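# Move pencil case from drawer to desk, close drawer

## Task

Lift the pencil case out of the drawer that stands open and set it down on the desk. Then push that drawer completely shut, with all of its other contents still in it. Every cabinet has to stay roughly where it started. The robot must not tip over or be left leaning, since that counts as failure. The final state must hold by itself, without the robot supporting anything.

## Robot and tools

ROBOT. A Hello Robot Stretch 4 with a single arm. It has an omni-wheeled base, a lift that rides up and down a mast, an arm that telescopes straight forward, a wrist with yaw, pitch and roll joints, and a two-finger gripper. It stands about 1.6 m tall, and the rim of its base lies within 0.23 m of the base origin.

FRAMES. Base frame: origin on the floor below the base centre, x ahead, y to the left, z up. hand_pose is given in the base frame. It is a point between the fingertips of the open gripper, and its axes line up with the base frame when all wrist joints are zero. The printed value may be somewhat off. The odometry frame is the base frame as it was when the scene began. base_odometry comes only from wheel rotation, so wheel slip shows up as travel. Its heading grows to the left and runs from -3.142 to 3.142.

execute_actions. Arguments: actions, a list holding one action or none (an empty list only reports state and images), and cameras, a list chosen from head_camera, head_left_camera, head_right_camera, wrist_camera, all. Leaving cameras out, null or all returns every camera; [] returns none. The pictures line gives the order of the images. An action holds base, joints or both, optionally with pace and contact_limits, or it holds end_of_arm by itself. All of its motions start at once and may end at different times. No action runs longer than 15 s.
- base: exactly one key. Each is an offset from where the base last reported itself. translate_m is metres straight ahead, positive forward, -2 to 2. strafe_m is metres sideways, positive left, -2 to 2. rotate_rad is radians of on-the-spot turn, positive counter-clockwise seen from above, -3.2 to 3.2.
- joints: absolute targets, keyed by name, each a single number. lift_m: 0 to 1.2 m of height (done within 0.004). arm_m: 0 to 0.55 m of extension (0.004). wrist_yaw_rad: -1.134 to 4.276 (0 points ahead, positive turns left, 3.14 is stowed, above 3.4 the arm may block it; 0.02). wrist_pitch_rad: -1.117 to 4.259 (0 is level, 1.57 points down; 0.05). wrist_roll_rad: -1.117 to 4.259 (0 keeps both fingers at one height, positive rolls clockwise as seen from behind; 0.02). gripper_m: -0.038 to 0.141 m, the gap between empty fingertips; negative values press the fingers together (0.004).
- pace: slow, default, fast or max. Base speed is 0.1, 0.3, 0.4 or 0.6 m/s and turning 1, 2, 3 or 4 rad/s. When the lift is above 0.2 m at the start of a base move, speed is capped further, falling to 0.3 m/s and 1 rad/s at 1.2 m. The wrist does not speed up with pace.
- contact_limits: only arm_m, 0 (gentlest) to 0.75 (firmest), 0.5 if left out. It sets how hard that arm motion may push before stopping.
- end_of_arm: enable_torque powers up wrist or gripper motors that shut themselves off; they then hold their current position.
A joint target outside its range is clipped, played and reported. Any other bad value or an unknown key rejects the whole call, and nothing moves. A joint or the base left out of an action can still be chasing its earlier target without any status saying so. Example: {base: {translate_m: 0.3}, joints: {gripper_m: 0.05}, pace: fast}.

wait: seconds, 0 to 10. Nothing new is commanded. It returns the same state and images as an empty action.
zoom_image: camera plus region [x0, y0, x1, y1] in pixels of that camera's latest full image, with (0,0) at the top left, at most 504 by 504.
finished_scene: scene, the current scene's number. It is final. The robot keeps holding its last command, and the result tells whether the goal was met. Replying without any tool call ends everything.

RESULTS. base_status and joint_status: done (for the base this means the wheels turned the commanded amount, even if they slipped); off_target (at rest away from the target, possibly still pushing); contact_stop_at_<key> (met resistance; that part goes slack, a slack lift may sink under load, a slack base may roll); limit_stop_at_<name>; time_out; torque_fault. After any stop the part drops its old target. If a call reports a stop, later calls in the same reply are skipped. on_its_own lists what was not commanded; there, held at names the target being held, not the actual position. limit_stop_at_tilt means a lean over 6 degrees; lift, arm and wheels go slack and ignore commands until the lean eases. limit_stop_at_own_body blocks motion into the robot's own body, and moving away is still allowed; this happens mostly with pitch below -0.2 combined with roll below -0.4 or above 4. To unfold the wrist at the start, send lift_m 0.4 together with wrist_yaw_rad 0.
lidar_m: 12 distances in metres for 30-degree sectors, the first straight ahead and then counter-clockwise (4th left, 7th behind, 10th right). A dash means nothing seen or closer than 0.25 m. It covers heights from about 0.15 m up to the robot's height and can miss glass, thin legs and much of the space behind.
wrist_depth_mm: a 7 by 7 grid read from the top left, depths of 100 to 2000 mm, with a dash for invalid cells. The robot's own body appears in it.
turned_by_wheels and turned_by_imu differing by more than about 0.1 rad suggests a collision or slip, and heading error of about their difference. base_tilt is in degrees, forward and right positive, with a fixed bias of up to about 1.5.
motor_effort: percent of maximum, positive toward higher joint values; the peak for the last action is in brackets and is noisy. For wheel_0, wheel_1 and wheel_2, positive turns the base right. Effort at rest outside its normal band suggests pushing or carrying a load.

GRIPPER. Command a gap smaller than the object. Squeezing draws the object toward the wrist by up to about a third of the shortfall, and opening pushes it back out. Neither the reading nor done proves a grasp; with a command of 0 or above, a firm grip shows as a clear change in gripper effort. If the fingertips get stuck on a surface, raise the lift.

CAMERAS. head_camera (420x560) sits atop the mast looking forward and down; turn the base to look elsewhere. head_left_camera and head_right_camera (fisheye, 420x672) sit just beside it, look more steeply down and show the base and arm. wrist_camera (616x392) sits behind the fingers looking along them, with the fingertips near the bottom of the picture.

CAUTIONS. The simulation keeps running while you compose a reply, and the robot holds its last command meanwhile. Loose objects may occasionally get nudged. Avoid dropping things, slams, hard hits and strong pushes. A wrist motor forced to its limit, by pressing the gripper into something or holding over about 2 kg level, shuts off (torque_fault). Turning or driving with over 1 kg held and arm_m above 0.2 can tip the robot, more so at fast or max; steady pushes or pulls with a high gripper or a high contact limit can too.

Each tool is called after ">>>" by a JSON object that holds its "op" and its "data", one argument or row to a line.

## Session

>>> {"op": "execute_actions", "data": {
  "actions": [
    {"joints":{"lift_m":0.5,"wrist_yaw_rad":0},"pace":"fast"}
  ]
}}

Scene clock: 2.43 s.
base_odometry: x=+0.000 y=+0.000 heading=+0.000 (m, m, rad; odometry frame)
turned_by_wheels: +0.000 (rad since the last result)
turned_by_imu: +0.001 (rad since the last result)
base_tilt: forward=-0.5 right=+0.2 (deg)
lidar_m: 1.34 1.34 1.86 1.69 1.69 2.08 0.95 0.94 2.37 2.27 2.50 2.04
base_status: not commanded
joint_positions: lift_m=+0.500 arm_m=-0.001 wrist_yaw_rad=+0.000 wrist_pitch_rad=-0.001 wrist_roll_rad=+0.009 gripper_m=+0.057
joint_status: all done
motor_effort: lift_m=+25(28) arm_m=+0(0) wrist_yaw_rad=+0(4) wrist_pitch_rad=-6(8) wrist_roll_rad=+0(1) gripper_m=-1(2) wheel_0=+0(0) wheel_1=+0(0) wheel_2=+0(0) (%)
hand_pose: x=+0.4584 y=-0.0873 z=+0.6783 quat_wxyz=(+1.000, +0.004, -0.001, +0.000) (m; base frame)
wrist_depth_mm: 1499 1576 1661 1661 1808 1863 1921 / 1537 1576 1661 1661 1808 1863 1983 / 1060 1098 1229 1661 1708 1863 1983 / 1042 1078 1281 1708 1756 1921 1983 / 1025 1078 1255 1661 1708 1863 1863 / 1025 1078 196 1661 208 1756 1921 / 1008 1042 1118 138 1576 1708 1808
pictures: head_camera, head_left_camera, head_right_camera, wrist_camera
camera_calibration (this result's frames):
wrist_camera: T_world_to_cam=[[-0.0279493, -0.999547, -0.0111296, -0.0695737], [0.0297646, 0.0102969, -0.999504, 0.725883], [0.999166, -0.0282667, 0.0294634, -0.252915], [0, 0, 0, 1]] pos_world=[0.229154, -0.0841656, 0.7322]
Images, in order (width x height): head_camera 420x560, head_left_camera 420x672, head_right_camera 420x672, wrist_camera 616x392.

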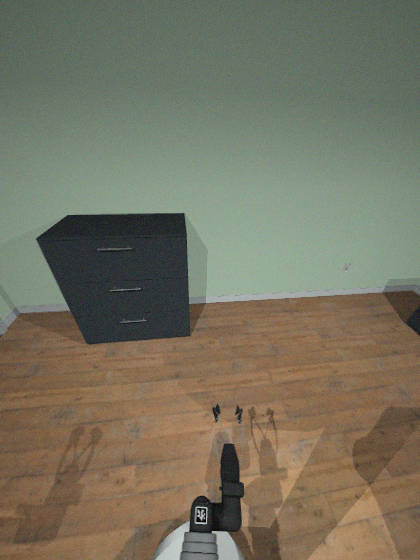

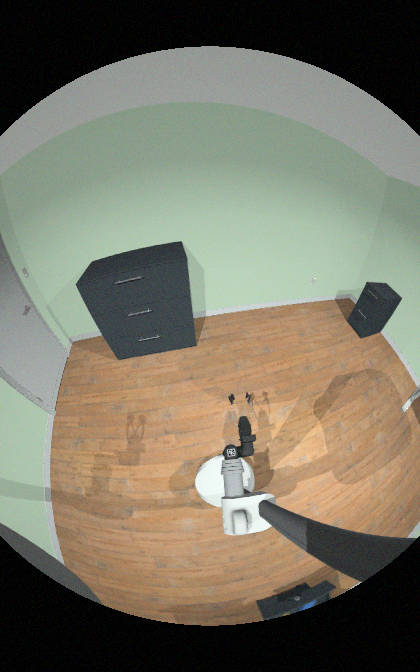

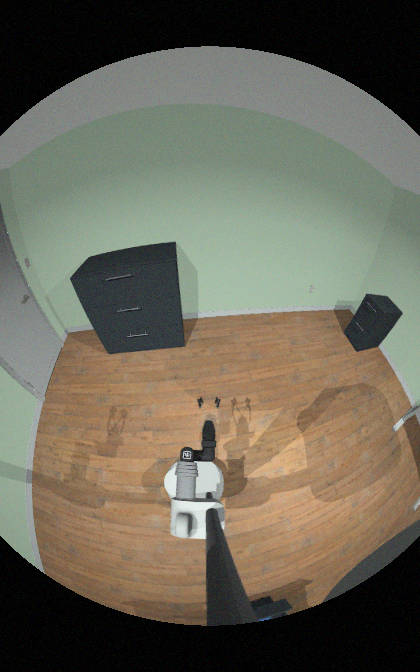

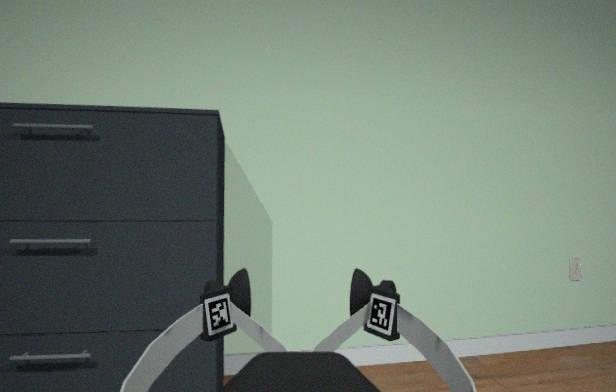

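>>> {"op": "execute_actions", "data": {
  "actions": [
    {"base":{"rotate_rad":-3.05},"joints":{"wrist_pitch_rad":1.57,"gripper_m":0.1},"pace":"fast"}
  ]
}}

Scene clock: 5.03 s.
base_odometry: x=+0.000 y=+0.000 heading=-3.050 (m, m, rad; odometry frame)
turned_by_wheels: -3.050 (rad since the last result)
turned_by_imu: -2.999 (rad since the last result)
base_tilt: forward=-0.5 right=+0.2 (deg)
lidar_m: 0.94 0.98 2.35 2.23 2.50 1.94 1.33 1.36 1.85 1.70 1.74 1.98
base_status: done
joint_positions: lift_m=+0.500 arm_m=-0.001 wrist_yaw_rad=+0.000 wrist_pitch_rad=+1.570 wrist_roll_rad=+0.009 gripper_m=+0.100
joint_status: all done
motor_effort: lift_m=+24(25) arm_m=+0(0) wrist_yaw_rad=+1(1) wrist_pitch_rad=+1(4) wrist_roll_rad=-1(1) gripper_m=-2(3) wheel_0=-1(8) wheel_1=-1(11) wheel_2=-2(10) (%)
hand_pose: x=+0.1702 y=-0.0874 z=+0.3895 quat_wxyz=(+0.707, +0.003, +0.707, -0.003) (m; base frame)
wrist_depth_mm: 621 621 627 627 634 634 634 / 621 621 627 627 627 627 634 / 615 615 621 627 615 621 634 / 609 615 615 621 621 621 621 / 603 609 402 424 621 615 627 / 615 397 214 399 213 621 627 / 500 392 394 139 615 615 621
pictures: head_camera, head_left_camera, head_right_camera, wrist_camera
camera_calibration (this result's frames):
wrist_camera: T_world_to_cam=[[-0.0110497, -0.999538, 0.0283312, -0.0991964], [-0.999519, 0.0102192, -0.0292943, 0.243049], [0.0289912, -0.0286413, -0.999169, 0.609259], [0, 0, 0, 1]] pos_world=[0.224173, -0.0841843, 0.618683]
Images, in order (width x height): head_camera 420x560, head_left_camera 420x672, head_right_camera 420x672, wrist_camera 616x392.

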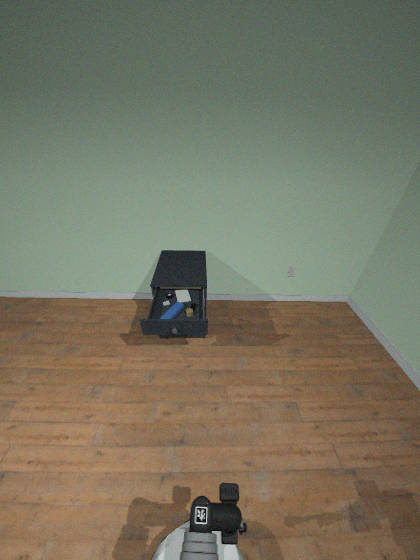

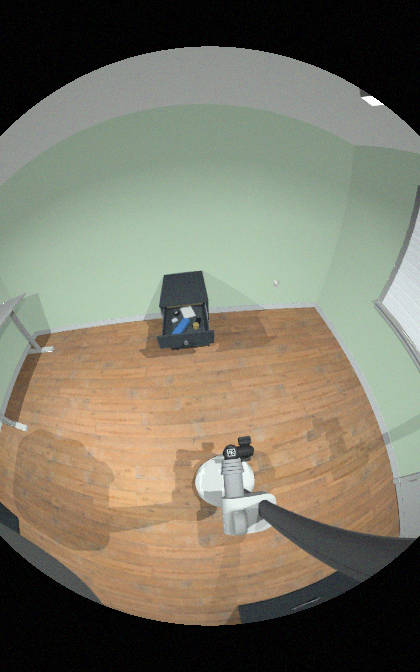

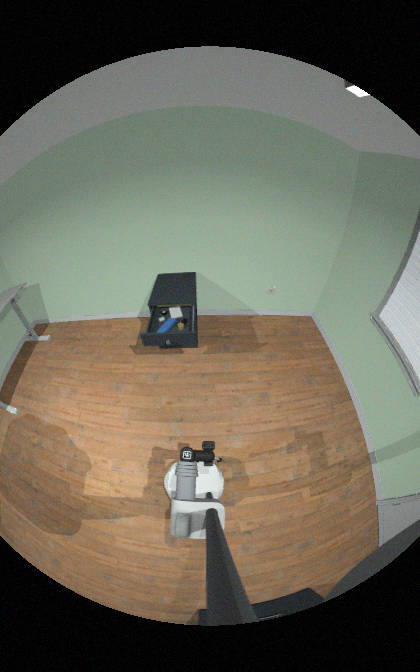

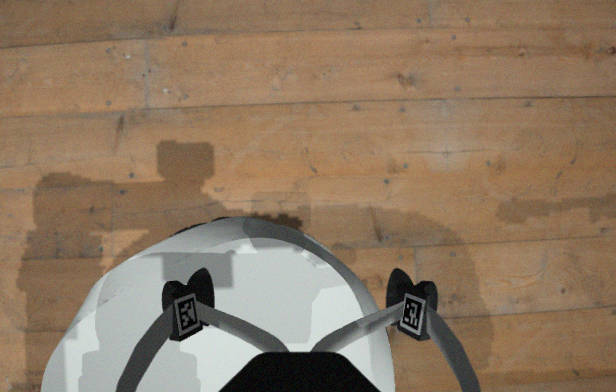

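>>> {"op": "execute_actions", "data": {
  "actions": [
    {"base":{"strafe_m":0.3},"joints":{"lift_m":0.9},"pace":"fast"}
  ],
  "cameras": []
}}

>>> {"op": "execute_actions", "data": {
  "actions": [
    {"base":{"translate_m":0.43},"joints":{"arm_m":0.48,"wrist_roll_rad":0.7},"pace":"fast"}
  ],
  "cameras": ["wrist_camera","head_right_camera"]
}}

Scene clock: 7.77 s.
base_odometry: x=+0.027 y=-0.299 heading=-3.050 (m, m, rad; odometry frame)
turned_by_wheels: +0.000 (rad since the last result)
turned_by_imu: +0.002 (rad since the last result)
base_tilt: forward=-0.5 right=+0.1 (deg)
lidar_m: 0.92 1.93 2.03 1.93 2.24 1.96 1.38 1.40 2.15 2.01 2.04 1.00
base_status: done
joint_positions: lift_m=+0.900 arm_m=-0.001 wrist_yaw_rad=+0.000 wrist_pitch_rad=+1.570 wrist_roll_rad=+0.009 gripper_m=+0.100
joint_status: all done
motor_effort: lift_m=+25(27) arm_m=+0(0) wrist_yaw_rad=+2(2) wrist_pitch_rad=+1(2) wrist_roll_rad=-1(1) gripper_m=-3(0) wheel_0=+0(7) wheel_1=-1(13) wheel_2=+0(2) (%)
hand_pose: x=+0.1701 y=-0.0874 z=+0.7894 quat_wxyz=(+0.707, +0.003, +0.707, -0.003) (m; base frame)
wrist_depth_mm: 1008 1025 1008 1042 1060 1060 1042 / 1025 1025 1025 1008 1042 1042 1025 / 1042 1025 1042 1060 1042 1025 1025 / 1008 1008 1008 1025 1042 1008 1025 / 1008 1025 809 798 1060 1025 1042 / 1025 1025 214 798 213 1025 1025 / 976 1008 788 139 1008 1025 1025
pictures: none
No camera images: the call's "cameras" was empty. Leave "cameras" out to get every camera's image.

Scene clock: 10.33 s.
base_odometry: x=-0.401 y=-0.338 heading=-3.050 (m, m, rad; odometry frame)
turned_by_wheels: +0.000 (rad since the last result)
turned_by_imu: +0.000 (rad since the last result)
base_tilt: forward=-0.5 right=+0.2 (deg)
lidar_m: 0.50 1.48 1.96 1.93 2.45 2.42 1.79 1.85 2.13 1.96 2.04 0.57
base_status: done
joint_positions: lift_m=+0.900 arm_m=+0.479 wrist_yaw_rad=+0.000 wrist_pitch_rad=+1.570 wrist_roll_rad=+0.700 gripper_m=+0.100
joint_status: all done
motor_effort: lift_m=+25(25) arm_m=+8(9) wrist_yaw_rad=+0(0) wrist_pitch_rad=+1(1) wrist_roll_rad=-1(3) gripper_m=-2(1) wheel_0=+1(4) wheel_1=+1(4) wheel_2=+0(11) (%)
hand_pose: x=+0.6498 y=-0.0874 z=+0.7894 quat_wxyz=(+0.665, +0.242, +0.664, -0.242) (m; base frame)
wrist_depth_mm: 368 370 373 1025 1078 1042 1042 / 364 368 496 496 1060 1042 1060 / 368 484 496 492 1008 1060 1025 / 394 492 462 492 496 1025 1025 / 1008 484 462 492 492 1025 1042 / 991 473 214 488 212 1025 1008 / 991 991 484 139 1025 1008 1042
pictures: head_right_camera, wrist_camera
camera_calibration (this result's frames):
wrist_camera: T_world_to_cam=[[-0.645185, -0.763526, 0.0276446, 0.328033], [-0.764013, 0.64454, -0.0291775, 0.636532], [0.00445971, -0.0399457, -0.999192, 1.00992], [0, 0, 0, 1]] pos_world=[0.693456, -0.119467, 1.0186]
Images, in order (width x height): head_right_camera 420x672, wrist_camera 616x392.

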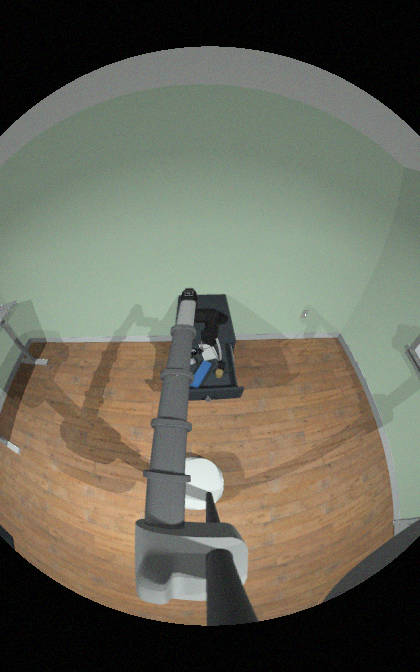

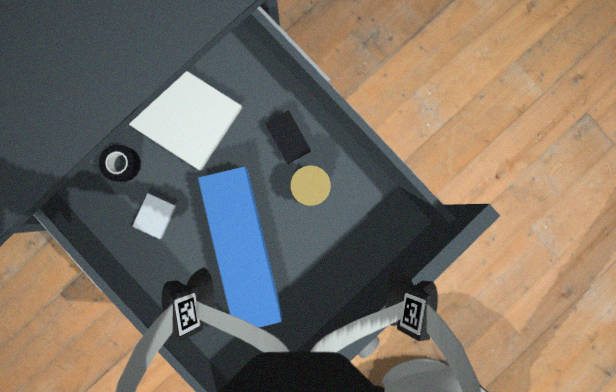

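>>> {"op": "execute_actions", "data": {
  "actions": [
    {"base":{"strafe_m":0.057},"joints":{"arm_m":0.525,"wrist_roll_rad":0.48,"lift_m":0.72,"gripper_m":0.09}}
  ],
  "cameras": ["wrist_camera"]
}}

Scene clock: 12.67 s.
base_odometry: x=-0.396 y=-0.395 heading=-3.051 (m, m, rad; odometry frame)
turned_by_wheels: +0.000 (rad since the last result)
turned_by_imu: +0.001 (rad since the last result)
base_tilt: forward=-0.5 right=+0.2 (deg)
lidar_m: 0.50 1.48 1.96 1.86 2.43 2.42 1.80 1.85 2.21 2.03 2.09 0.52
base_status: done
joint_positions: lift_m=+0.720 arm_m=+0.524 wrist_yaw_rad=+0.000 wrist_pitch_rad=+1.570 wrist_roll_rad=+0.480 gripper_m=+0.090
joint_status: all done
motor_effort: lift_m=+16(25) arm_m=+8(9) wrist_yaw_rad=+0(0) wrist_pitch_rad=+1(2) wrist_roll_rad=-1(2) gripper_m=-7(2) wheel_0=+0(9) wheel_1=-1(6) wheel_2=-1(1) (%)
hand_pose: x=+0.6947 y=-0.0874 z=+0.6101 quat_wxyz=(+0.687, +0.168, +0.687, -0.168) (m; base frame)
wrist_depth_mm: 189 198 304 307 317 285 878 / 199 312 304 306 314 297 866 / 312 307 312 314 317 317 272 / 279 309 309 282 304 315 290 / 270 309 307 281 314 312 315 / 820 294 205 279 198 310 314 / 809 250 306 138 310 290 264
pictures: wrist_camera
camera_calibration (this result's frames):
wrist_camera: T_world_to_cam=[[-0.463775, -0.885513, 0.0279289, 0.225071], [-0.88586, 0.463037, -0.029141, 0.734336], [0.0128726, -0.0382559, -0.999185, 0.824875], [0, 0, 0, 1]] pos_world=[0.744282, -0.109165, 0.839316]
Images, in order (width x height): wrist_camera 616x392.

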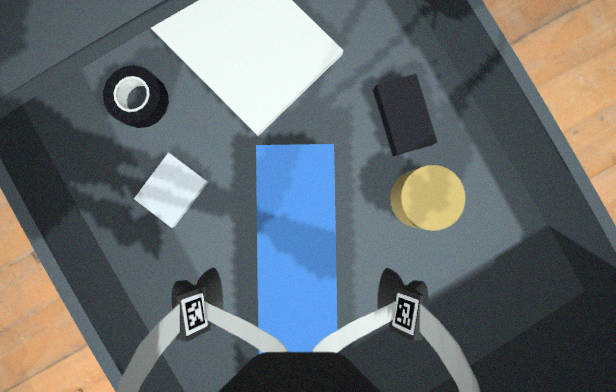

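>>> {"op": "execute_actions", "data": {
  "actions": [
    {"joints":{"lift_m":0.662}}
  ],
  "cameras": []
}}

>>> {"op": "execute_actions", "data": {
  "actions": [
    {"joints":{"gripper_m":0.01}}
  ],
  "cameras": ["wrist_camera"]
}}

>>> {"op": "execute_actions", "data": {
  "actions": [
    {"joints":{"lift_m":0.85}}
  ],
  "cameras": []
}}

>>> {"op": "execute_actions", "data": {
  "actions": [
    {"base":{"rotate_rad":1.65},"joints":{"lift_m":1.0}}
  ],
  "cameras": []
}}

>>> {"op": "execute_actions", "data": {
  "actions": [
    {"base":{"translate_m":1.36}}
  ],
  "cameras": ["wrist_camera","head_right_camera"]
}}

Scene clock: 14.90 s.
base_odometry: x=-0.396 y=-0.395 heading=-3.051 (m, m, rad; odometry frame)
turned_by_wheels: +0.000 (rad since the last result)
turned_by_imu: +0.001 (rad since the last result)
base_tilt: forward=-0.5 right=+0.1 (deg)
lidar_m: 0.51 1.49 1.96 1.89 2.42 2.39 1.82 1.85 2.20 2.04 2.10 0.50
base_status: not commanded
joint_positions: lift_m=+0.662 arm_m=+0.524 wrist_yaw_rad=+0.000 wrist_pitch_rad=+1.570 wrist_roll_rad=+0.480 gripper_m=+0.090
joint_status: all done
motor_effort: lift_m=+16(17) arm_m=+8(8) wrist_yaw_rad=+2(1) wrist_pitch_rad=+3(1) wrist_roll_rad=-2(3) gripper_m=-4(2) wheel_0=+1(1) wheel_1=-1(1) wheel_2=-1(1) (%)
hand_pose: x=+0.6947 y=-0.0874 z=+0.5521 quat_wxyz=(+0.687, +0.168, +0.687, -0.168) (m; base frame)
wrist_depth_mm: 254 255 246 247 259 259 213 / 253 254 247 255 255 258 234 / 251 254 253 225 255 257 255 / 250 245 253 224 255 221 257 / 247 250 252 224 254 255 254 / 218 249 205 222 197 254 254 / 201 243 248 138 252 252 253
pictures: none
No camera images: the call's "cameras" was empty. Leave "cameras" out to get every camera's image.

Scene clock: 16.50 s.
base_odometry: x=-0.396 y=-0.395 heading=-3.051 (m, m, rad; odometry frame)
turned_by_wheels: +0.000 (rad since the last result)
turned_by_imu: +0.001 (rad since the last result)
base_tilt: forward=-0.5 right=+0.1 (deg)
lidar_m: 0.50 1.48 1.94 1.87 2.41 2.41 1.83 1.84 2.20 2.03 2.10 0.55
base_status: not commanded
joint_positions: lift_m=+0.662 arm_m=+0.524 wrist_yaw_rad=+0.000 wrist_pitch_rad=+1.570 wrist_roll_rad=+0.480 gripper_m=+0.010
joint_status: all done
motor_effort: lift_m=+16(16) arm_m=+8(8) wrist_yaw_rad=+1(1) wrist_pitch_rad=+1(0) wrist_roll_rad=-2(2) gripper_m=-18(18) wheel_0=+0(0) wheel_1=-1(1) wheel_2=-1(1) (%)
hand_pose: x=+0.6947 y=-0.0874 z=+0.5521 quat_wxyz=(+0.687, +0.168, +0.687, -0.168) (m; base frame)
wrist_depth_mm: 253 255 247 248 258 260 213 / 253 253 246 255 254 258 233 / 251 253 254 211 257 256 255 / 252 247 253 211 254 221 257 / 246 251 251 209 253 254 256 / 219 250 196 209 197 254 257 / 200 227 249 127 251 252 253
pictures: wrist_camera
camera_calibration (this result's frames):
wrist_camera: T_world_to_cam=[[-0.463758, -0.885522, 0.0279289, 0.226679], [-0.885869, 0.46302, -0.029141, 0.732652], [0.0128733, -0.0382557, -0.999185, 0.766924], [0, 0, 0, 1]] pos_world=[0.744285, -0.109164, 0.781319]
Images, in order (width x height): wrist_camera 616x392.

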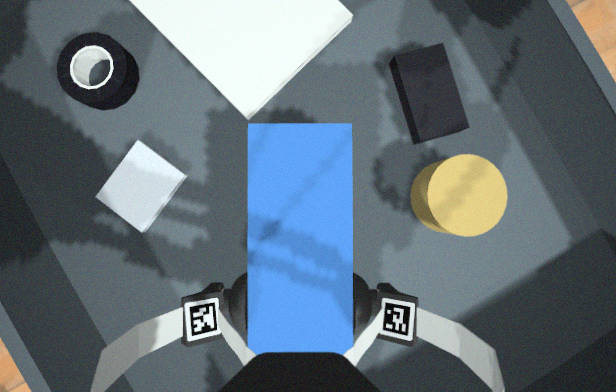

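Scene clock: 18.37 s.
base_odometry: x=-0.396 y=-0.395 heading=-3.051 (m, m, rad; odometry frame)
turned_by_wheels: +0.000 (rad since the last result)
turned_by_imu: +0.001 (rad since the last result)
base_tilt: forward=-0.5 right=+0.1 (deg)
lidar_m: 0.51 1.48 1.95 1.87 2.43 2.42 1.83 1.84 2.19 2.03 2.07 0.52
base_status: not commanded
joint_positions: lift_m=+0.850 arm_m=+0.524 wrist_yaw_rad=+0.000 wrist_pitch_rad=+1.570 wrist_roll_rad=+0.480 gripper_m=+0.010
joint_status: all done
motor_effort: lift_m=+25(29) arm_m=+8(8) wrist_yaw_rad=+1(1) wrist_pitch_rad=+0(1) wrist_roll_rad=-3(2) gripper_m=-20(19) wheel_0=+0(0) wheel_1=-1(1) wheel_2=-1(1) (%)
hand_pose: x=+0.6947 y=-0.0874 z=+0.7393 quat_wxyz=(+0.687, +0.168, +0.687, -0.168) (m; base frame)
wrist_depth_mm: 317 320 320 324 449 1008 991 / 315 319 327 442 449 976 976 / 317 332 439 211 445 1025 991 / 960 439 442 211 439 445 1008 / 946 442 436 209 445 445 960 / 931 946 197 208 196 377 366 / 946 946 394 127 355 332 976
pictures: none
No camera images: the call's "cameras" was empty. Leave "cameras" out to get every camera's image.

Scene clock: 20.47 s.
base_odometry: x=-0.396 y=-0.395 heading=-1.401 (m, m, rad; odometry frame)
turned_by_wheels: +1.650 (rad since the last result)
turned_by_imu: +1.624 (rad since the last result)
base_tilt: forward=-0.5 right=+0.2 (deg)
lidar_m: 0.59 2.41 2.36 1.81 1.87 2.13 2.04 2.07 0.53 0.49 1.51 1.97
base_status: done
joint_positions: lift_m=+1.000 arm_m=+0.524 wrist_yaw_rad=+0.000 wrist_pitch_rad=+1.570 wrist_roll_rad=+0.480 gripper_m=+0.010
joint_status: all done
motor_effort: lift_m=+26(27) arm_m=+7(8) wrist_yaw_rad=+1(1) wrist_pitch_rad=+2(0) wrist_roll_rad=+0(0) gripper_m=-18(17) wheel_0=+0(7) wheel_1=+0(3) wheel_2=+0(8) (%)
hand_pose: x=+0.6950 y=-0.0874 z=+0.8893 quat_wxyz=(+0.687, +0.168, +0.687, -0.168) (m; base frame)
wrist_depth_mm: 1138 1138 1138 1138 1118 1160 1138 / 1118 1138 1118 1160 1138 1160 1160 / 1138 1098 1138 213 1205 1118 1160 / 1098 1078 1138 211 1138 1138 1138 / 1098 1098 1118 210 1118 1118 1118 / 1098 1098 196 208 197 1098 1160 / 1118 1060 1118 127 1098 1118 1118
pictures: none
No camera images: the call's "cameras" was empty. Leave "cameras" out to get every camera's image.

Scene clock: 26.47 s.
torque_fault: wrist_pitch_rad switched itself off since the last result.
base_odometry: x=-0.165 y=-1.735 heading=-1.400 (m, m, rad; odometry frame)
turned_by_wheels: +0.000 (rad since the last result)
turned_by_imu: +0.035 (rad since the last result)
base_tilt: forward=-0.5 right=+0.1 (deg)
lidar_m: 0.44 0.57 1.47 2.25 2.37 2.64 3.43 1.44 1.52 1.48 0.76 0.55
base_status: done
joint_positions: lift_m=+1.000 arm_m=+0.524 wrist_yaw_rad=-0.002 wrist_pitch_rad=+2.269 wrist_roll_rad=+0.480 gripper_m=+0.010
joint_status: not commanded
on_its_own: wrist_pitch_rad is off since a torque_fault, until you send "end_of_arm": "enable_torque" (your +1.570 is given up)
motor_effort: lift_m=+22(26) arm_m=+7(7) wrist_yaw_rad=+6(25) wrist_pitch_rad=+1(100) wrist_roll_rad=-1(24) gripper_m=-18(23) wheel_0=+0(9) wheel_1=+1(10) wheel_2=+1(16) (%)
hand_pose: x=+0.5092 y=-0.0871 z=+0.9571 quat_wxyz=(+0.410, +0.101, +0.880, -0.216) (m; base frame)
wrist_depth_mm: 116 122 131 140 151 163 176 / 123 132 142 153 166 181 195 / 134 144 155 168 185 204 1708 / 146 157 170 186 206 1808 1921 / 160 173 190 217 1808 - - / 177 190 198 211 190 - 1863 / 842 1576 1756 202 - 1863 1756
pictures: head_right_camera, wrist_camera
camera_calibration (this result's frames):
wrist_camera: T_world_to_cam=[[-0.338087, -0.885283, 0.319329, -0.213277], [-0.696428, 0.463563, 0.547811, -0.0686833], [-0.632997, -0.0371819, -0.773261, 1.28673], [0, 0, 0, 1]] pos_world=[0.694559, -0.109128, 1.10071]
Images, in order (width x height): head_right_camera 420x672, wrist_camera 616x392.

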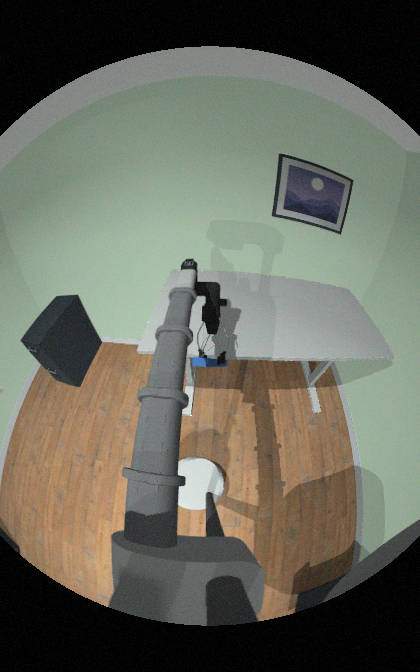

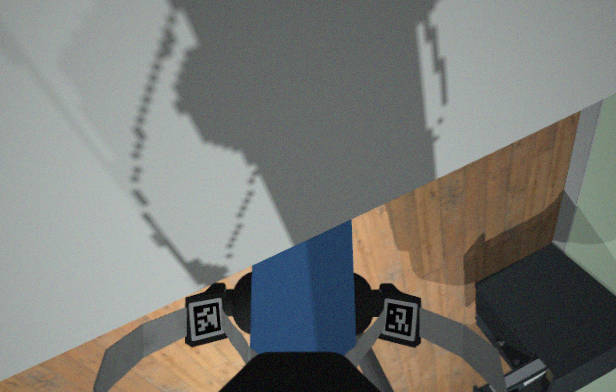

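Taller desk (~0.95). Recover.

>>> {"op": "execute_actions", "data": {
  "actions": [
    {"end_of_arm":"enable_torque"}
  ],
  "cameras": []
}}

>>> {"op": "execute_actions", "data": {
  "actions": [
    {"joints":{"arm_m":0.3}}
  ],
  "cameras": []
}}

>>> {"op": "execute_actions", "data": {
  "actions": [
    {"joints":{"lift_m":1.2}}
  ],
  "cameras": []
}}

>>> {"op": "execute_actions", "data": {
  "actions": [
    {"joints":{"wrist_pitch_rad":1.2,"wrist_roll_rad":0}}
  ],
  "cameras": ["wrist_camera","head_right_camera"]
}}

Scene clock: 27.40 s.
base_odometry: x=-0.165 y=-1.735 heading=-1.400 (m, m, rad; odometry frame)
turned_by_wheels: +0.000 (rad since the last result)
turned_by_imu: +0.000 (rad since the last result)
base_tilt: forward=-0.5 right=+0.1 (deg)
lidar_m: 0.44 0.58 1.50 2.24 2.36 2.63 3.44 1.42 1.53 1.47 0.76 0.57
base_status: not commanded
joint_positions: lift_m=+1.000 arm_m=+0.524 wrist_yaw_rad=-0.002 wrist_pitch_rad=+2.269 wrist_roll_rad=+0.480 gripper_m=+0.010
joint_status: not commanded
end_of_arm: enable_torque: each motor that was off is on again
on_its_own: wrist_pitch_rad is held at +2.269, not at your +1.570, since a torque_fault
motor_effort: lift_m=+21(21) arm_m=+7(7) wrist_yaw_rad=+7(6) wrist_pitch_rad=+2(0) wrist_roll_rad=+1(0) gripper_m=-19(19) wheel_0=+0(0) wheel_1=+1(1) wheel_2=+1(1) (%)
hand_pose: x=+0.5092 y=-0.0871 z=+0.9571 quat_wxyz=(+0.410, +0.101, +0.880, -0.216) (m; base frame)
wrist_depth_mm: 116 123 131 141 151 165 176 / 123 132 142 153 166 181 196 / 134 144 155 168 184 203 1708 / 145 157 171 187 207 1756 1863 / 159 172 190 217 1808 - - / 176 190 198 211 190 - 1863 / 842 1537 1863 204 - 1921 1756
pictures: none
No camera images: the call's "cameras" was empty. Leave "cameras" out to get every camera's image.

Scene clock: 29.20 s.
base_odometry: x=-0.165 y=-1.735 heading=-1.400 (m, m, rad; odometry frame)
turned_by_wheels: +0.000 (rad since the last result)
turned_by_imu: +0.001 (rad since the last result)
base_tilt: forward=-0.6 right=+0.1 (deg)
lidar_m: 0.26 0.57 1.48 2.24 2.39 2.62 3.44 1.44 1.53 1.47 0.76 0.36
base_status: not commanded
joint_positions: lift_m=+1.000 arm_m=+0.301 wrist_yaw_rad=+0.000 wrist_pitch_rad=+2.267 wrist_roll_rad=+0.480 gripper_m=+0.010
joint_status: all done
on_its_own: wrist_pitch_rad is held at +2.269, not at your +1.570, since a torque_fault
motor_effort: lift_m=+21(21) arm_m=-8(9) wrist_yaw_rad=+2(7) wrist_pitch_rad=+6(7) wrist_roll_rad=+1(0) gripper_m=-19(22) wheel_0=+0(0) wheel_1=+1(1) wheel_2=+1(1) (%)
hand_pose: x=+0.2873 y=-0.0874 z=+0.9568 quat_wxyz=(+0.411, +0.101, +0.880, -0.215) (m; base frame)
wrist_depth_mm: 878 931 991 1078 1182 1308 1336 / 931 991 917 1160 1308 1366 1499 / 1025 1042 960 230 1430 1618 1661 / 1098 1205 1025 222 1618 1756 1863 / 1229 1281 1464 216 1808 1983 1808 / 1397 1430 200 208 197 - 1756 / 1499 1499 1808 127 - 1808 1618
pictures: none
No camera images: the call's "cameras" was empty. Leave "cameras" out to get every camera's image.

Scene clock: 31.13 s.
base_odometry: x=-0.165 y=-1.735 heading=-1.400 (m, m, rad; odometry frame)
turned_by_wheels: +0.000 (rad since the last result)
turned_by_imu: +0.001 (rad since the last result)
base_tilt: forward=-0.5 right=+0.0 (deg)
lidar_m: 0.25 0.55 1.49 2.23 2.36 2.64 3.44 1.43 1.55 1.51 0.78 0.26
base_status: not commanded
joint_positions: lift_m=+1.200 arm_m=+0.301 wrist_yaw_rad=+0.000 wrist_pitch_rad=+2.267 wrist_roll_rad=+0.480 gripper_m=+0.010
joint_status: all done
on_its_own: wrist_pitch_rad is held at +2.269, not at your +1.570, since a torque_fault
motor_effort: lift_m=+26(29) arm_m=-8(8) wrist_yaw_rad=+2(2) wrist_pitch_rad=+7(7) wrist_roll_rad=+2(1) gripper_m=-18(22) wheel_0=-1(0) wheel_1=+1(1) wheel_2=+1(1) (%)
hand_pose: x=+0.2873 y=-0.0874 z=+1.1565 quat_wxyz=(+0.411, +0.101, +0.880, -0.215) (m; base frame)
wrist_depth_mm: 1042 1098 1182 1281 1366 1537 1537 / 1118 1160 1078 1430 1537 1618 1661 / 1229 1281 1138 230 1708 1808 1756 / 1281 1397 1576 224 1921 - - / 1430 1618 1756 216 - - 1863 / 1537 1756 200 209 197 1983 1756 / 1756 1808 - 128 - 1983 -
pictures: none
No camera images: the call's "cameras" was empty. Leave "cameras" out to get every camera's image.

Scene clock: 32.33 s.
base_odometry: x=-0.165 y=-1.735 heading=-1.400 (m, m, rad; odometry frame)
turned_by_wheels: +0.000 (rad since the last result)
turned_by_imu: +0.000 (rad since the last result)
base_tilt: forward=-0.5 right=+0.1 (deg)
lidar_m: 0.44 0.56 1.49 2.23 2.38 2.62 3.44 1.42 1.55 1.50 0.78 0.56
base_status: not commanded
joint_positions: lift_m=+1.200 arm_m=+0.301 wrist_yaw_rad=+0.000 wrist_pitch_rad=+1.202 wrist_roll_rad=+0.000 gripper_m=+0.010
joint_status: all done
motor_effort: lift_m=+26(26) arm_m=-8(8) wrist_yaw_rad=+1(2) wrist_pitch_rad=-6(11) wrist_roll_rad=-1(3) gripper_m=-19(19) wheel_0=+0(1) wheel_1=+1(1) wheel_2=+1(1) (%)
hand_pose: x=+0.5764 y=-0.0874 z=+1.1088 quat_wxyz=(+0.825, +0.000, +0.565, +0.000) (m; base frame)
wrist_depth_mm: 1060 521 521 525 525 525 530 / 1229 477 480 480 480 496 496 / 455 442 449 230 452 452 455 / 418 413 421 224 424 424 427 / 387 392 394 216 397 397 404 / 373 366 198 208 197 375 375 / 1205 1182 1205 127 1229 357 1229
pictures: head_right_camera, wrist_camera
camera_calibration (this result's frames):
wrist_camera: T_world_to_cam=[[-0.0124201, -0.999596, 0.0255544, -0.111215], [-0.922102, 0.0015651, -0.386943, 1.02129], [0.386747, -0.0283696, -0.921749, 1.02416], [0, 0, 0, 1]] pos_world=[0.544261, -0.0837133, 1.34204]
Images, in order (width x height): head_right_camera 420x672, wrist_camera 616x392.

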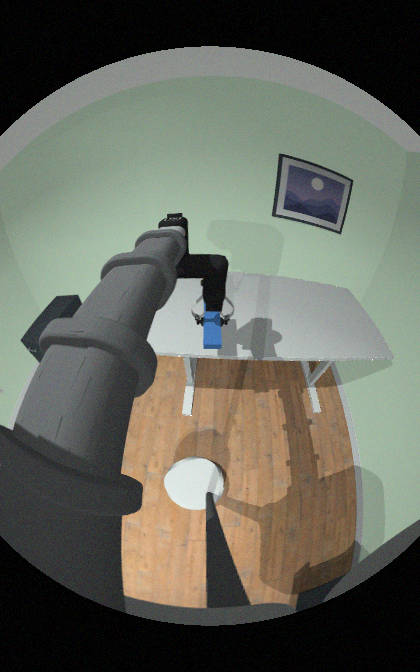

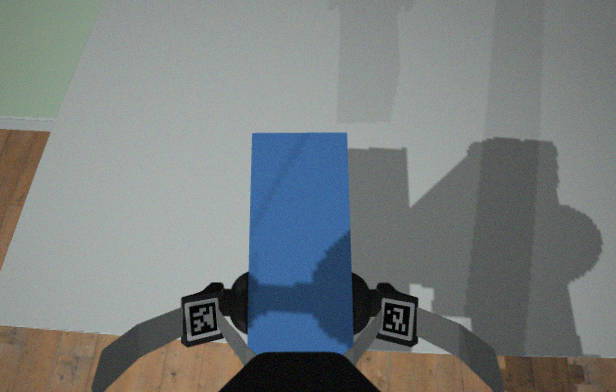

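>>> {"op": "execute_actions", "data": {
  "actions": [
    {"joints":{"wrist_pitch_rad":1.37,"arm_m":0.5,"lift_m":1.13}}
  ],
  "cameras": []
}}

>>> {"op": "execute_actions", "data": {
  "actions": [
    {"joints":{"lift_m":1.083},"pace":"slow"}
  ],
  "cameras": []
}}

>>> {"op": "execute_actions", "data": {
  "actions": [
    {"joints":{"gripper_m":0.09}}
  ],
  "cameras": []
}}

>>> {"op": "execute_actions", "data": {
  "actions": [
    {"base":{"translate_m":-1.4},"joints":{"arm_m":0,"lift_m":1.15},"pace":"fast"}
  ],
  "cameras": ["head_camera"]
}}

>>> {"op": "execute_actions", "data": {
  "actions": [
    {"base":{"strafe_m":0.14},"joints":{"lift_m":0.35,"wrist_pitch_rad":0,"gripper_m":0},"pace":"fast"}
  ],
  "cameras": []
}}

>>> {"op": "execute_actions", "data": {
  "actions": [
    {"base":{"rotate_rad":-1.65}}
  ],
  "cameras": ["wrist_camera","head_camera"]
}}

Scene clock: 35.23 s.
base_odometry: x=-0.165 y=-1.735 heading=-1.400 (m, m, rad; odometry frame)
turned_by_wheels: +0.000 (rad since the last result)
turned_by_imu: +0.001 (rad since the last result)
base_tilt: forward=-0.5 right=+0.1 (deg)
lidar_m: 0.52 0.57 1.49 2.24 2.37 2.61 3.43 1.42 1.56 1.48 0.77 0.53
base_status: not commanded
joint_positions: lift_m=+1.130 arm_m=+0.499 wrist_yaw_rad=+0.000 wrist_pitch_rad=+1.370 wrist_roll_rad=+0.000 gripper_m=+0.010
joint_status: all done
motor_effort: lift_m=+17(23) arm_m=+8(7) wrist_yaw_rad=+1(2) wrist_pitch_rad=-2(2) wrist_roll_rad=+0(3) gripper_m=-16(18) wheel_0=+0(0) wheel_1=+1(1) wheel_2=+1(1) (%)
hand_pose: x=+0.7269 y=-0.0874 z=+1.0258 quat_wxyz=(+0.774, +0.000, +0.633, +0.000) (m; base frame)
wrist_depth_mm: 349 347 349 353 353 353 355 / 332 334 336 342 342 340 343 / 322 324 322 231 329 325 330 / 312 307 312 224 317 317 320 / 300 298 298 216 304 304 307 / 287 291 198 208 197 294 296 / 279 278 278 127 282 282 286
pictures: none
No camera images: the call's "cameras" was empty. Leave "cameras" out to get every camera's image.

Scene clock: 36.50 s.
base_odometry: x=-0.165 y=-1.735 heading=-1.400 (m, m, rad; odometry frame)
turned_by_wheels: +0.000 (rad since the last result)
turned_by_imu: +0.000 (rad since the last result)
base_tilt: forward=-0.5 right=+0.2 (deg)
lidar_m: 0.52 0.56 1.47 2.24 2.37 2.63 3.44 1.44 1.54 1.48 0.78 0.57
base_status: not commanded
joint_positions: lift_m=+1.083 arm_m=+0.499 wrist_yaw_rad=+0.000 wrist_pitch_rad=+1.370 wrist_roll_rad=+0.000 gripper_m=+0.010
joint_status: all done
motor_effort: lift_m=+16(17) arm_m=+8(8) wrist_yaw_rad=+2(1) wrist_pitch_rad=+0(1) wrist_roll_rad=-2(0) gripper_m=-19(24) wheel_0=+0(0) wheel_1=+1(1) wheel_2=+1(1) (%)
hand_pose: x=+0.7269 y=-0.0874 z=+0.9789 quat_wxyz=(+0.774, +0.000, +0.633, +0.000) (m; base frame)
wrist_depth_mm: 294 293 297 298 300 301 303 / 282 283 285 286 286 290 289 / 271 272 273 230 276 278 278 / 260 264 263 224 267 267 267 / 252 254 255 216 255 258 259 / 243 245 198 208 198 249 251 / 236 234 236 127 237 239 242
pictures: none
No camera images: the call's "cameras" was empty. Leave "cameras" out to get every camera's image.

Scene clock: 38.10 s.
base_odometry: x=-0.165 y=-1.735 heading=-1.400 (m, m, rad; odometry frame)
turned_by_wheels: +0.000 (rad since the last result)
turned_by_imu: +0.001 (rad since the last result)
base_tilt: forward=-0.5 right=+0.1 (deg)
lidar_m: 0.52 0.58 1.49 2.23 2.37 2.63 3.44 1.44 1.52 1.48 0.77 0.59
base_status: not commanded
joint_positions: lift_m=+1.083 arm_m=+0.499 wrist_yaw_rad=+0.000 wrist_pitch_rad=+1.370 wrist_roll_rad=+0.000 gripper_m=+0.090
joint_status: all done
motor_effort: lift_m=+16(16) arm_m=+8(8) wrist_yaw_rad=+1(1) wrist_pitch_rad=-3(1) wrist_roll_rad=+0(1) gripper_m=+0(19) wheel_0=+0(0) wheel_1=+1(1) wheel_2=+1(1) (%)
hand_pose: x=+0.7269 y=-0.0874 z=+0.9789 quat_wxyz=(+0.774, +0.000, +0.633, +0.000) (m; base frame)
wrist_depth_mm: 291 294 297 297 298 300 301 / 282 285 285 286 287 289 291 / 273 272 273 243 277 277 279 / 262 263 264 233 266 267 270 / 252 254 255 226 257 257 259 / 245 244 204 218 198 248 250 / 236 236 238 138 240 240 242
pictures: none
No camera images: the call's "cameras" was empty. Leave "cameras" out to get every camera's image.

Scene clock: 43.77 s.
base_odometry: x=-0.402 y=-0.355 heading=-1.401 (m, m, rad; odometry frame)
turned_by_wheels: +0.000 (rad since the last result)
turned_by_imu: +0.007 (rad since the last result)
base_tilt: forward=-0.5 right=+0.1 (deg)
lidar_m: 1.92 2.47 2.39 1.84 1.91 2.06 2.01 1.94 0.47 0.46 1.50 2.02
base_status: done
joint_positions: lift_m=+1.150 arm_m=+0.001 wrist_yaw_rad=+0.000 wrist_pitch_rad=+1.371 wrist_roll_rad=+0.000 gripper_m=+0.090
joint_status: all done
motor_effort: lift_m=+25(26) arm_m=-8(9) wrist_yaw_rad=+3(1) wrist_pitch_rad=-3(2) wrist_roll_rad=-2(0) gripper_m=-4(2) wheel_0=-1(5) wheel_1=+1(7) wheel_2=-2(9) (%)
hand_pose: x=+0.2296 y=-0.0874 z=+1.0451 quat_wxyz=(+0.774, +0.000, +0.633, +0.000) (m; base frame)
wrist_depth_mm: 1464 1464 1499 1464 1499 1537 1499 / 1430 1397 1464 1430 1464 1464 1499 / 1366 1366 1366 1430 1397 1430 1430 / 1308 1308 1336 1336 1366 1336 1308 / 1255 1281 1255 1281 1281 1281 1255 / 1182 1205 206 1042 198 1255 1255 / 1182 1182 991 138 1229 1205 1078
pictures: head_camera
Images, in order (width x height): head_camera 420x560.

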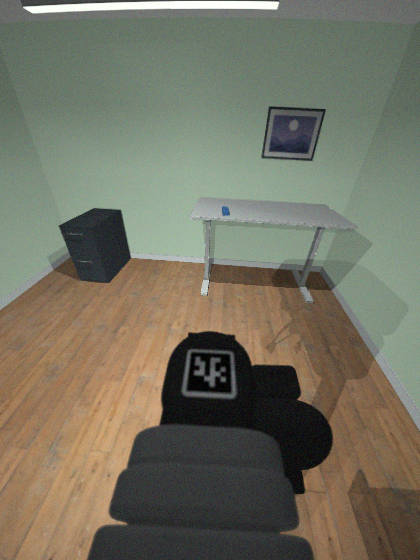

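Scene clock: 46.87 s.
base_odometry: x=-0.264 y=-0.332 heading=-1.401 (m, m, rad; odometry frame)
turned_by_wheels: +0.000 (rad since the last result)
turned_by_imu: +0.001 (rad since the last result)
base_tilt: forward=-0.5 right=+0.1 (deg)
lidar_m: 1.94 2.39 2.23 1.71 1.77 2.04 2.01 2.13 0.62 0.59 1.64 1.99
base_status: done
joint_positions: lift_m=+0.350 arm_m=+0.001 wrist_yaw_rad=+0.000 wrist_pitch_rad=+0.003 wrist_roll_rad=+0.000 gripper_m=+0.000
joint_status: all done
motor_effort: lift_m=+17(23) arm_m=-8(8) wrist_yaw_rad=+0(2) wrist_pitch_rad=-9(12) wrist_roll_rad=-1(2) gripper_m=-5(0) wheel_0=+1(7) wheel_1=-2(10) wheel_2=-1(1) (%)
hand_pose: x=+0.4608 y=-0.0874 z=+0.5277 quat_wxyz=(+1.000, +0.000, +0.001, +0.000) (m; base frame)
wrist_depth_mm: - - - - - - - / - - - - - - - / - - - - - - - / 1863 - - - - - - / 1983 - - - - - - / 1863 - 1863 203 - - - / 1336 1308 1229 138 1182 1397 1397
pictures: none
No camera images: the call's "cameras" was empty. Leave "cameras" out to get every camera's image.

Scene clock: 48.97 s.
base_odometry: x=-0.264 y=-0.332 heading=-3.051 (m, m, rad; odometry frame)
turned_by_wheels: -1.650 (rad since the last result)
turned_by_imu: -1.622 (rad since the last result)
base_tilt: forward=-0.6 right=+0.2 (deg)
lidar_m: 0.61 1.60 2.05 1.93 2.40 2.28 1.72 1.74 2.11 1.98 2.06 0.63
base_status: done
joint_positions: lift_m=+0.350 arm_m=+0.001 wrist_yaw_rad=+0.000 wrist_pitch_rad=+0.003 wrist_roll_rad=+0.000 gripper_m=+0.000
joint_status: not commanded
motor_effort: lift_m=+17(17) arm_m=-8(8) wrist_yaw_rad=+1(0) wrist_pitch_rad=-8(9) wrist_roll_rad=-2(3) gripper_m=-5(1) wheel_0=+0(6) wheel_1=-1(5) wheel_2=-1(9) (%)
hand_pose: x=+0.4608 y=-0.0874 z=+0.5277 quat_wxyz=(+1.000, +0.000, +0.001, +0.000) (m; base frame)
wrist_depth_mm: 1366 1397 1397 1366 1366 1397 1397 / 1366 1336 1366 1366 1336 1366 1430 / 1336 1308 1366 1336 1397 1366 1366 / 1336 387 389 394 399 404 1397 / 1366 387 392 392 397 402 1336 / 1336 1336 723 202 741 1397 1336 / 1281 1308 723 138 732 1336 1336
pictures: head_camera, wrist_camera
camera_calibration (this result's frames):
wrist_camera: T_world_to_cam=[[-0.0284169, -0.999594, -0.00218917, -0.075818], [0.0254508, 0.00146582, -0.999675, 0.576554], [0.999272, -0.0284634, 0.0253988, -0.248791], [0, 0, 0, 1]] pos_world=[0.231782, -0.0837138, 0.582519]
Images, in order (width x height): head_camera 420x560, wrist_camera 616x392.

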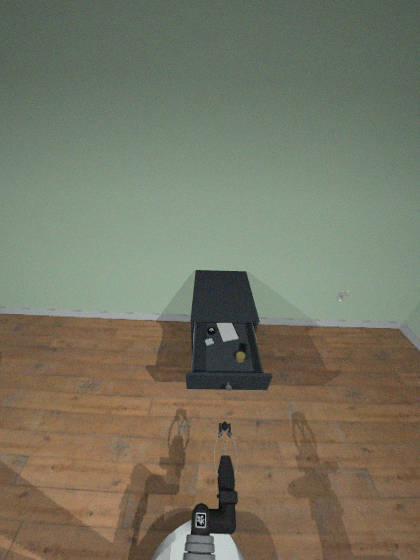

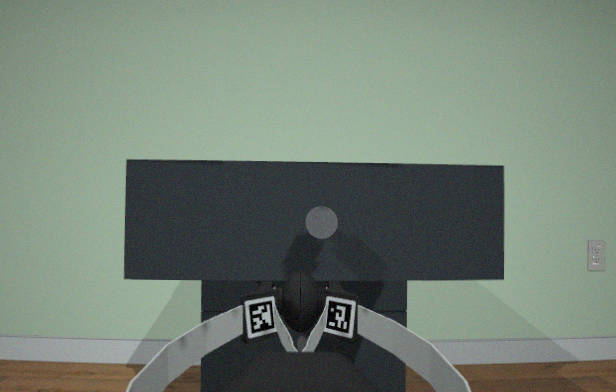

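>>> {"op": "execute_actions", "data": {
  "actions": [
    {"joints":{"lift_m":0.343,"arm_m":0.5},"pace":"slow","contact_limits":{"arm_m":0.2}}
  ],
  "cameras": ["wrist_camera","head_camera"]
}}

Scene clock: 55.60 s.
base_odometry: x=-0.264 y=-0.332 heading=-3.051 (m, m, rad; odometry frame)
turned_by_wheels: +0.000 (rad since the last result)
turned_by_imu: +0.003 (rad since the last result)
base_tilt: forward=-0.5 right=+0.2 (deg)
lidar_m: 0.93 1.60 2.04 1.93 2.41 2.28 1.70 1.76 2.13 1.97 2.05 1.00
base_status: not commanded
joint_positions: lift_m=+0.343 arm_m=+0.499 wrist_yaw_rad=+0.000 wrist_pitch_rad=+0.002 wrist_roll_rad=+0.000 gripper_m=+0.000
joint_status: all done
motor_effort: lift_m=+16(17) arm_m=+8(12) wrist_yaw_rad=+0(9) wrist_pitch_rad=-6(8) wrist_roll_rad=-1(1) gripper_m=-5(2) wheel_0=+1(1) wheel_1=+0(1) wheel_2=-1(2) (%)
contact_limits: arm_m 0.2
hand_pose: x=+0.9579 y=-0.0873 z=+0.5210 quat_wxyz=(+1.000, +0.000, +0.001, +0.000) (m; base frame)
wrist_depth_mm: 842 854 842 866 878 878 866 / 820 831 842 866 854 866 854 / 232 233 236 242 242 245 248 / 230 234 237 237 242 244 247 / 230 231 236 236 241 244 246 / 229 231 234 202 239 242 243 / 229 230 232 138 238 241 243
pictures: head_camera, wrist_camera
camera_calibration (this result's frames):
wrist_camera: T_world_to_cam=[[-0.0280057, -0.999605, -0.00220881, -0.0619711], [0.0261469, 0.00147637, -0.999657, 0.556563], [0.999266, -0.0280539, 0.0260952, -0.745747], [0, 0, 0, 1]] pos_world=[0.728912, -0.0836894, 0.575696]
Images, in order (width x height): head_camera 420x560, wrist_camera 616x392.

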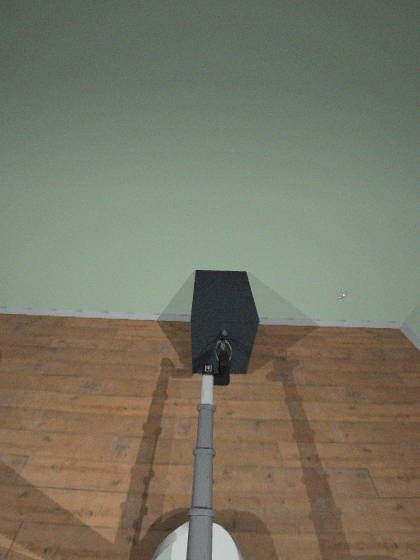

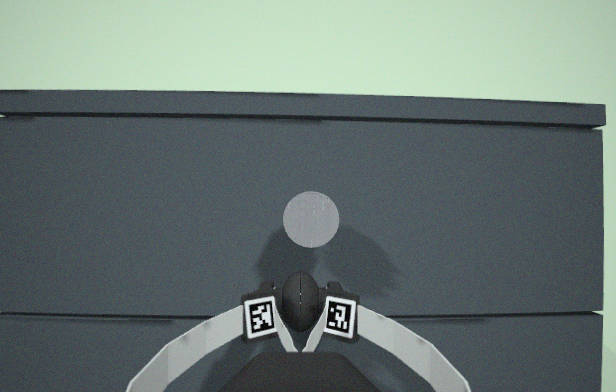

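>>> {"op": "execute_actions", "data": {
  "actions": [
    {"joints":{"arm_m":0.44}}
  ],
  "cameras": []
}}

>>> {"op": "finished_scene", "data": {
  "scene": 2
}}

Scene clock: 58.90 s.
base_odometry: x=-0.264 y=-0.332 heading=-3.051 (m, m, rad; odometry frame)
turned_by_wheels: +0.000 (rad since the last result)
turned_by_imu: +0.001 (rad since the last result)
base_tilt: forward=-0.6 right=+0.1 (deg)
lidar_m: 0.94 1.60 2.06 1.91 2.40 2.28 1.69 1.75 2.10 1.98 2.05 0.99
base_status: not commanded
joint_positions: lift_m=+0.343 arm_m=+0.441 wrist_yaw_rad=+0.000 wrist_pitch_rad=+0.002 wrist_roll_rad=+0.000 gripper_m=+0.000
joint_status: all done
motor_effort: lift_m=+16(16) arm_m=-8(8) wrist_yaw_rad=+1(0) wrist_pitch_rad=-5(3) wrist_roll_rad=-1(1) gripper_m=-4(7) wheel_0=+1(1) wheel_1=+0(0) wheel_2=-1(1) (%)
hand_pose: x=+0.9009 y=-0.0874 z=+0.5210 quat_wxyz=(+1.000, +0.000, +0.001, +0.000) (m; base frame)
wrist_depth_mm: 904 891 891 891 931 917 931 / 904 891 891 917 904 917 917 / 585 290 294 298 300 306 946 / 591 291 291 296 301 304 917 / 580 289 290 294 298 300 931 / 585 287 290 202 296 301 904 / 574 286 289 138 294 298 891
pictures: none
No camera images: the call's "cameras" was empty. Leave "cameras" out to get every camera's image.

The scene is finished: the task was done.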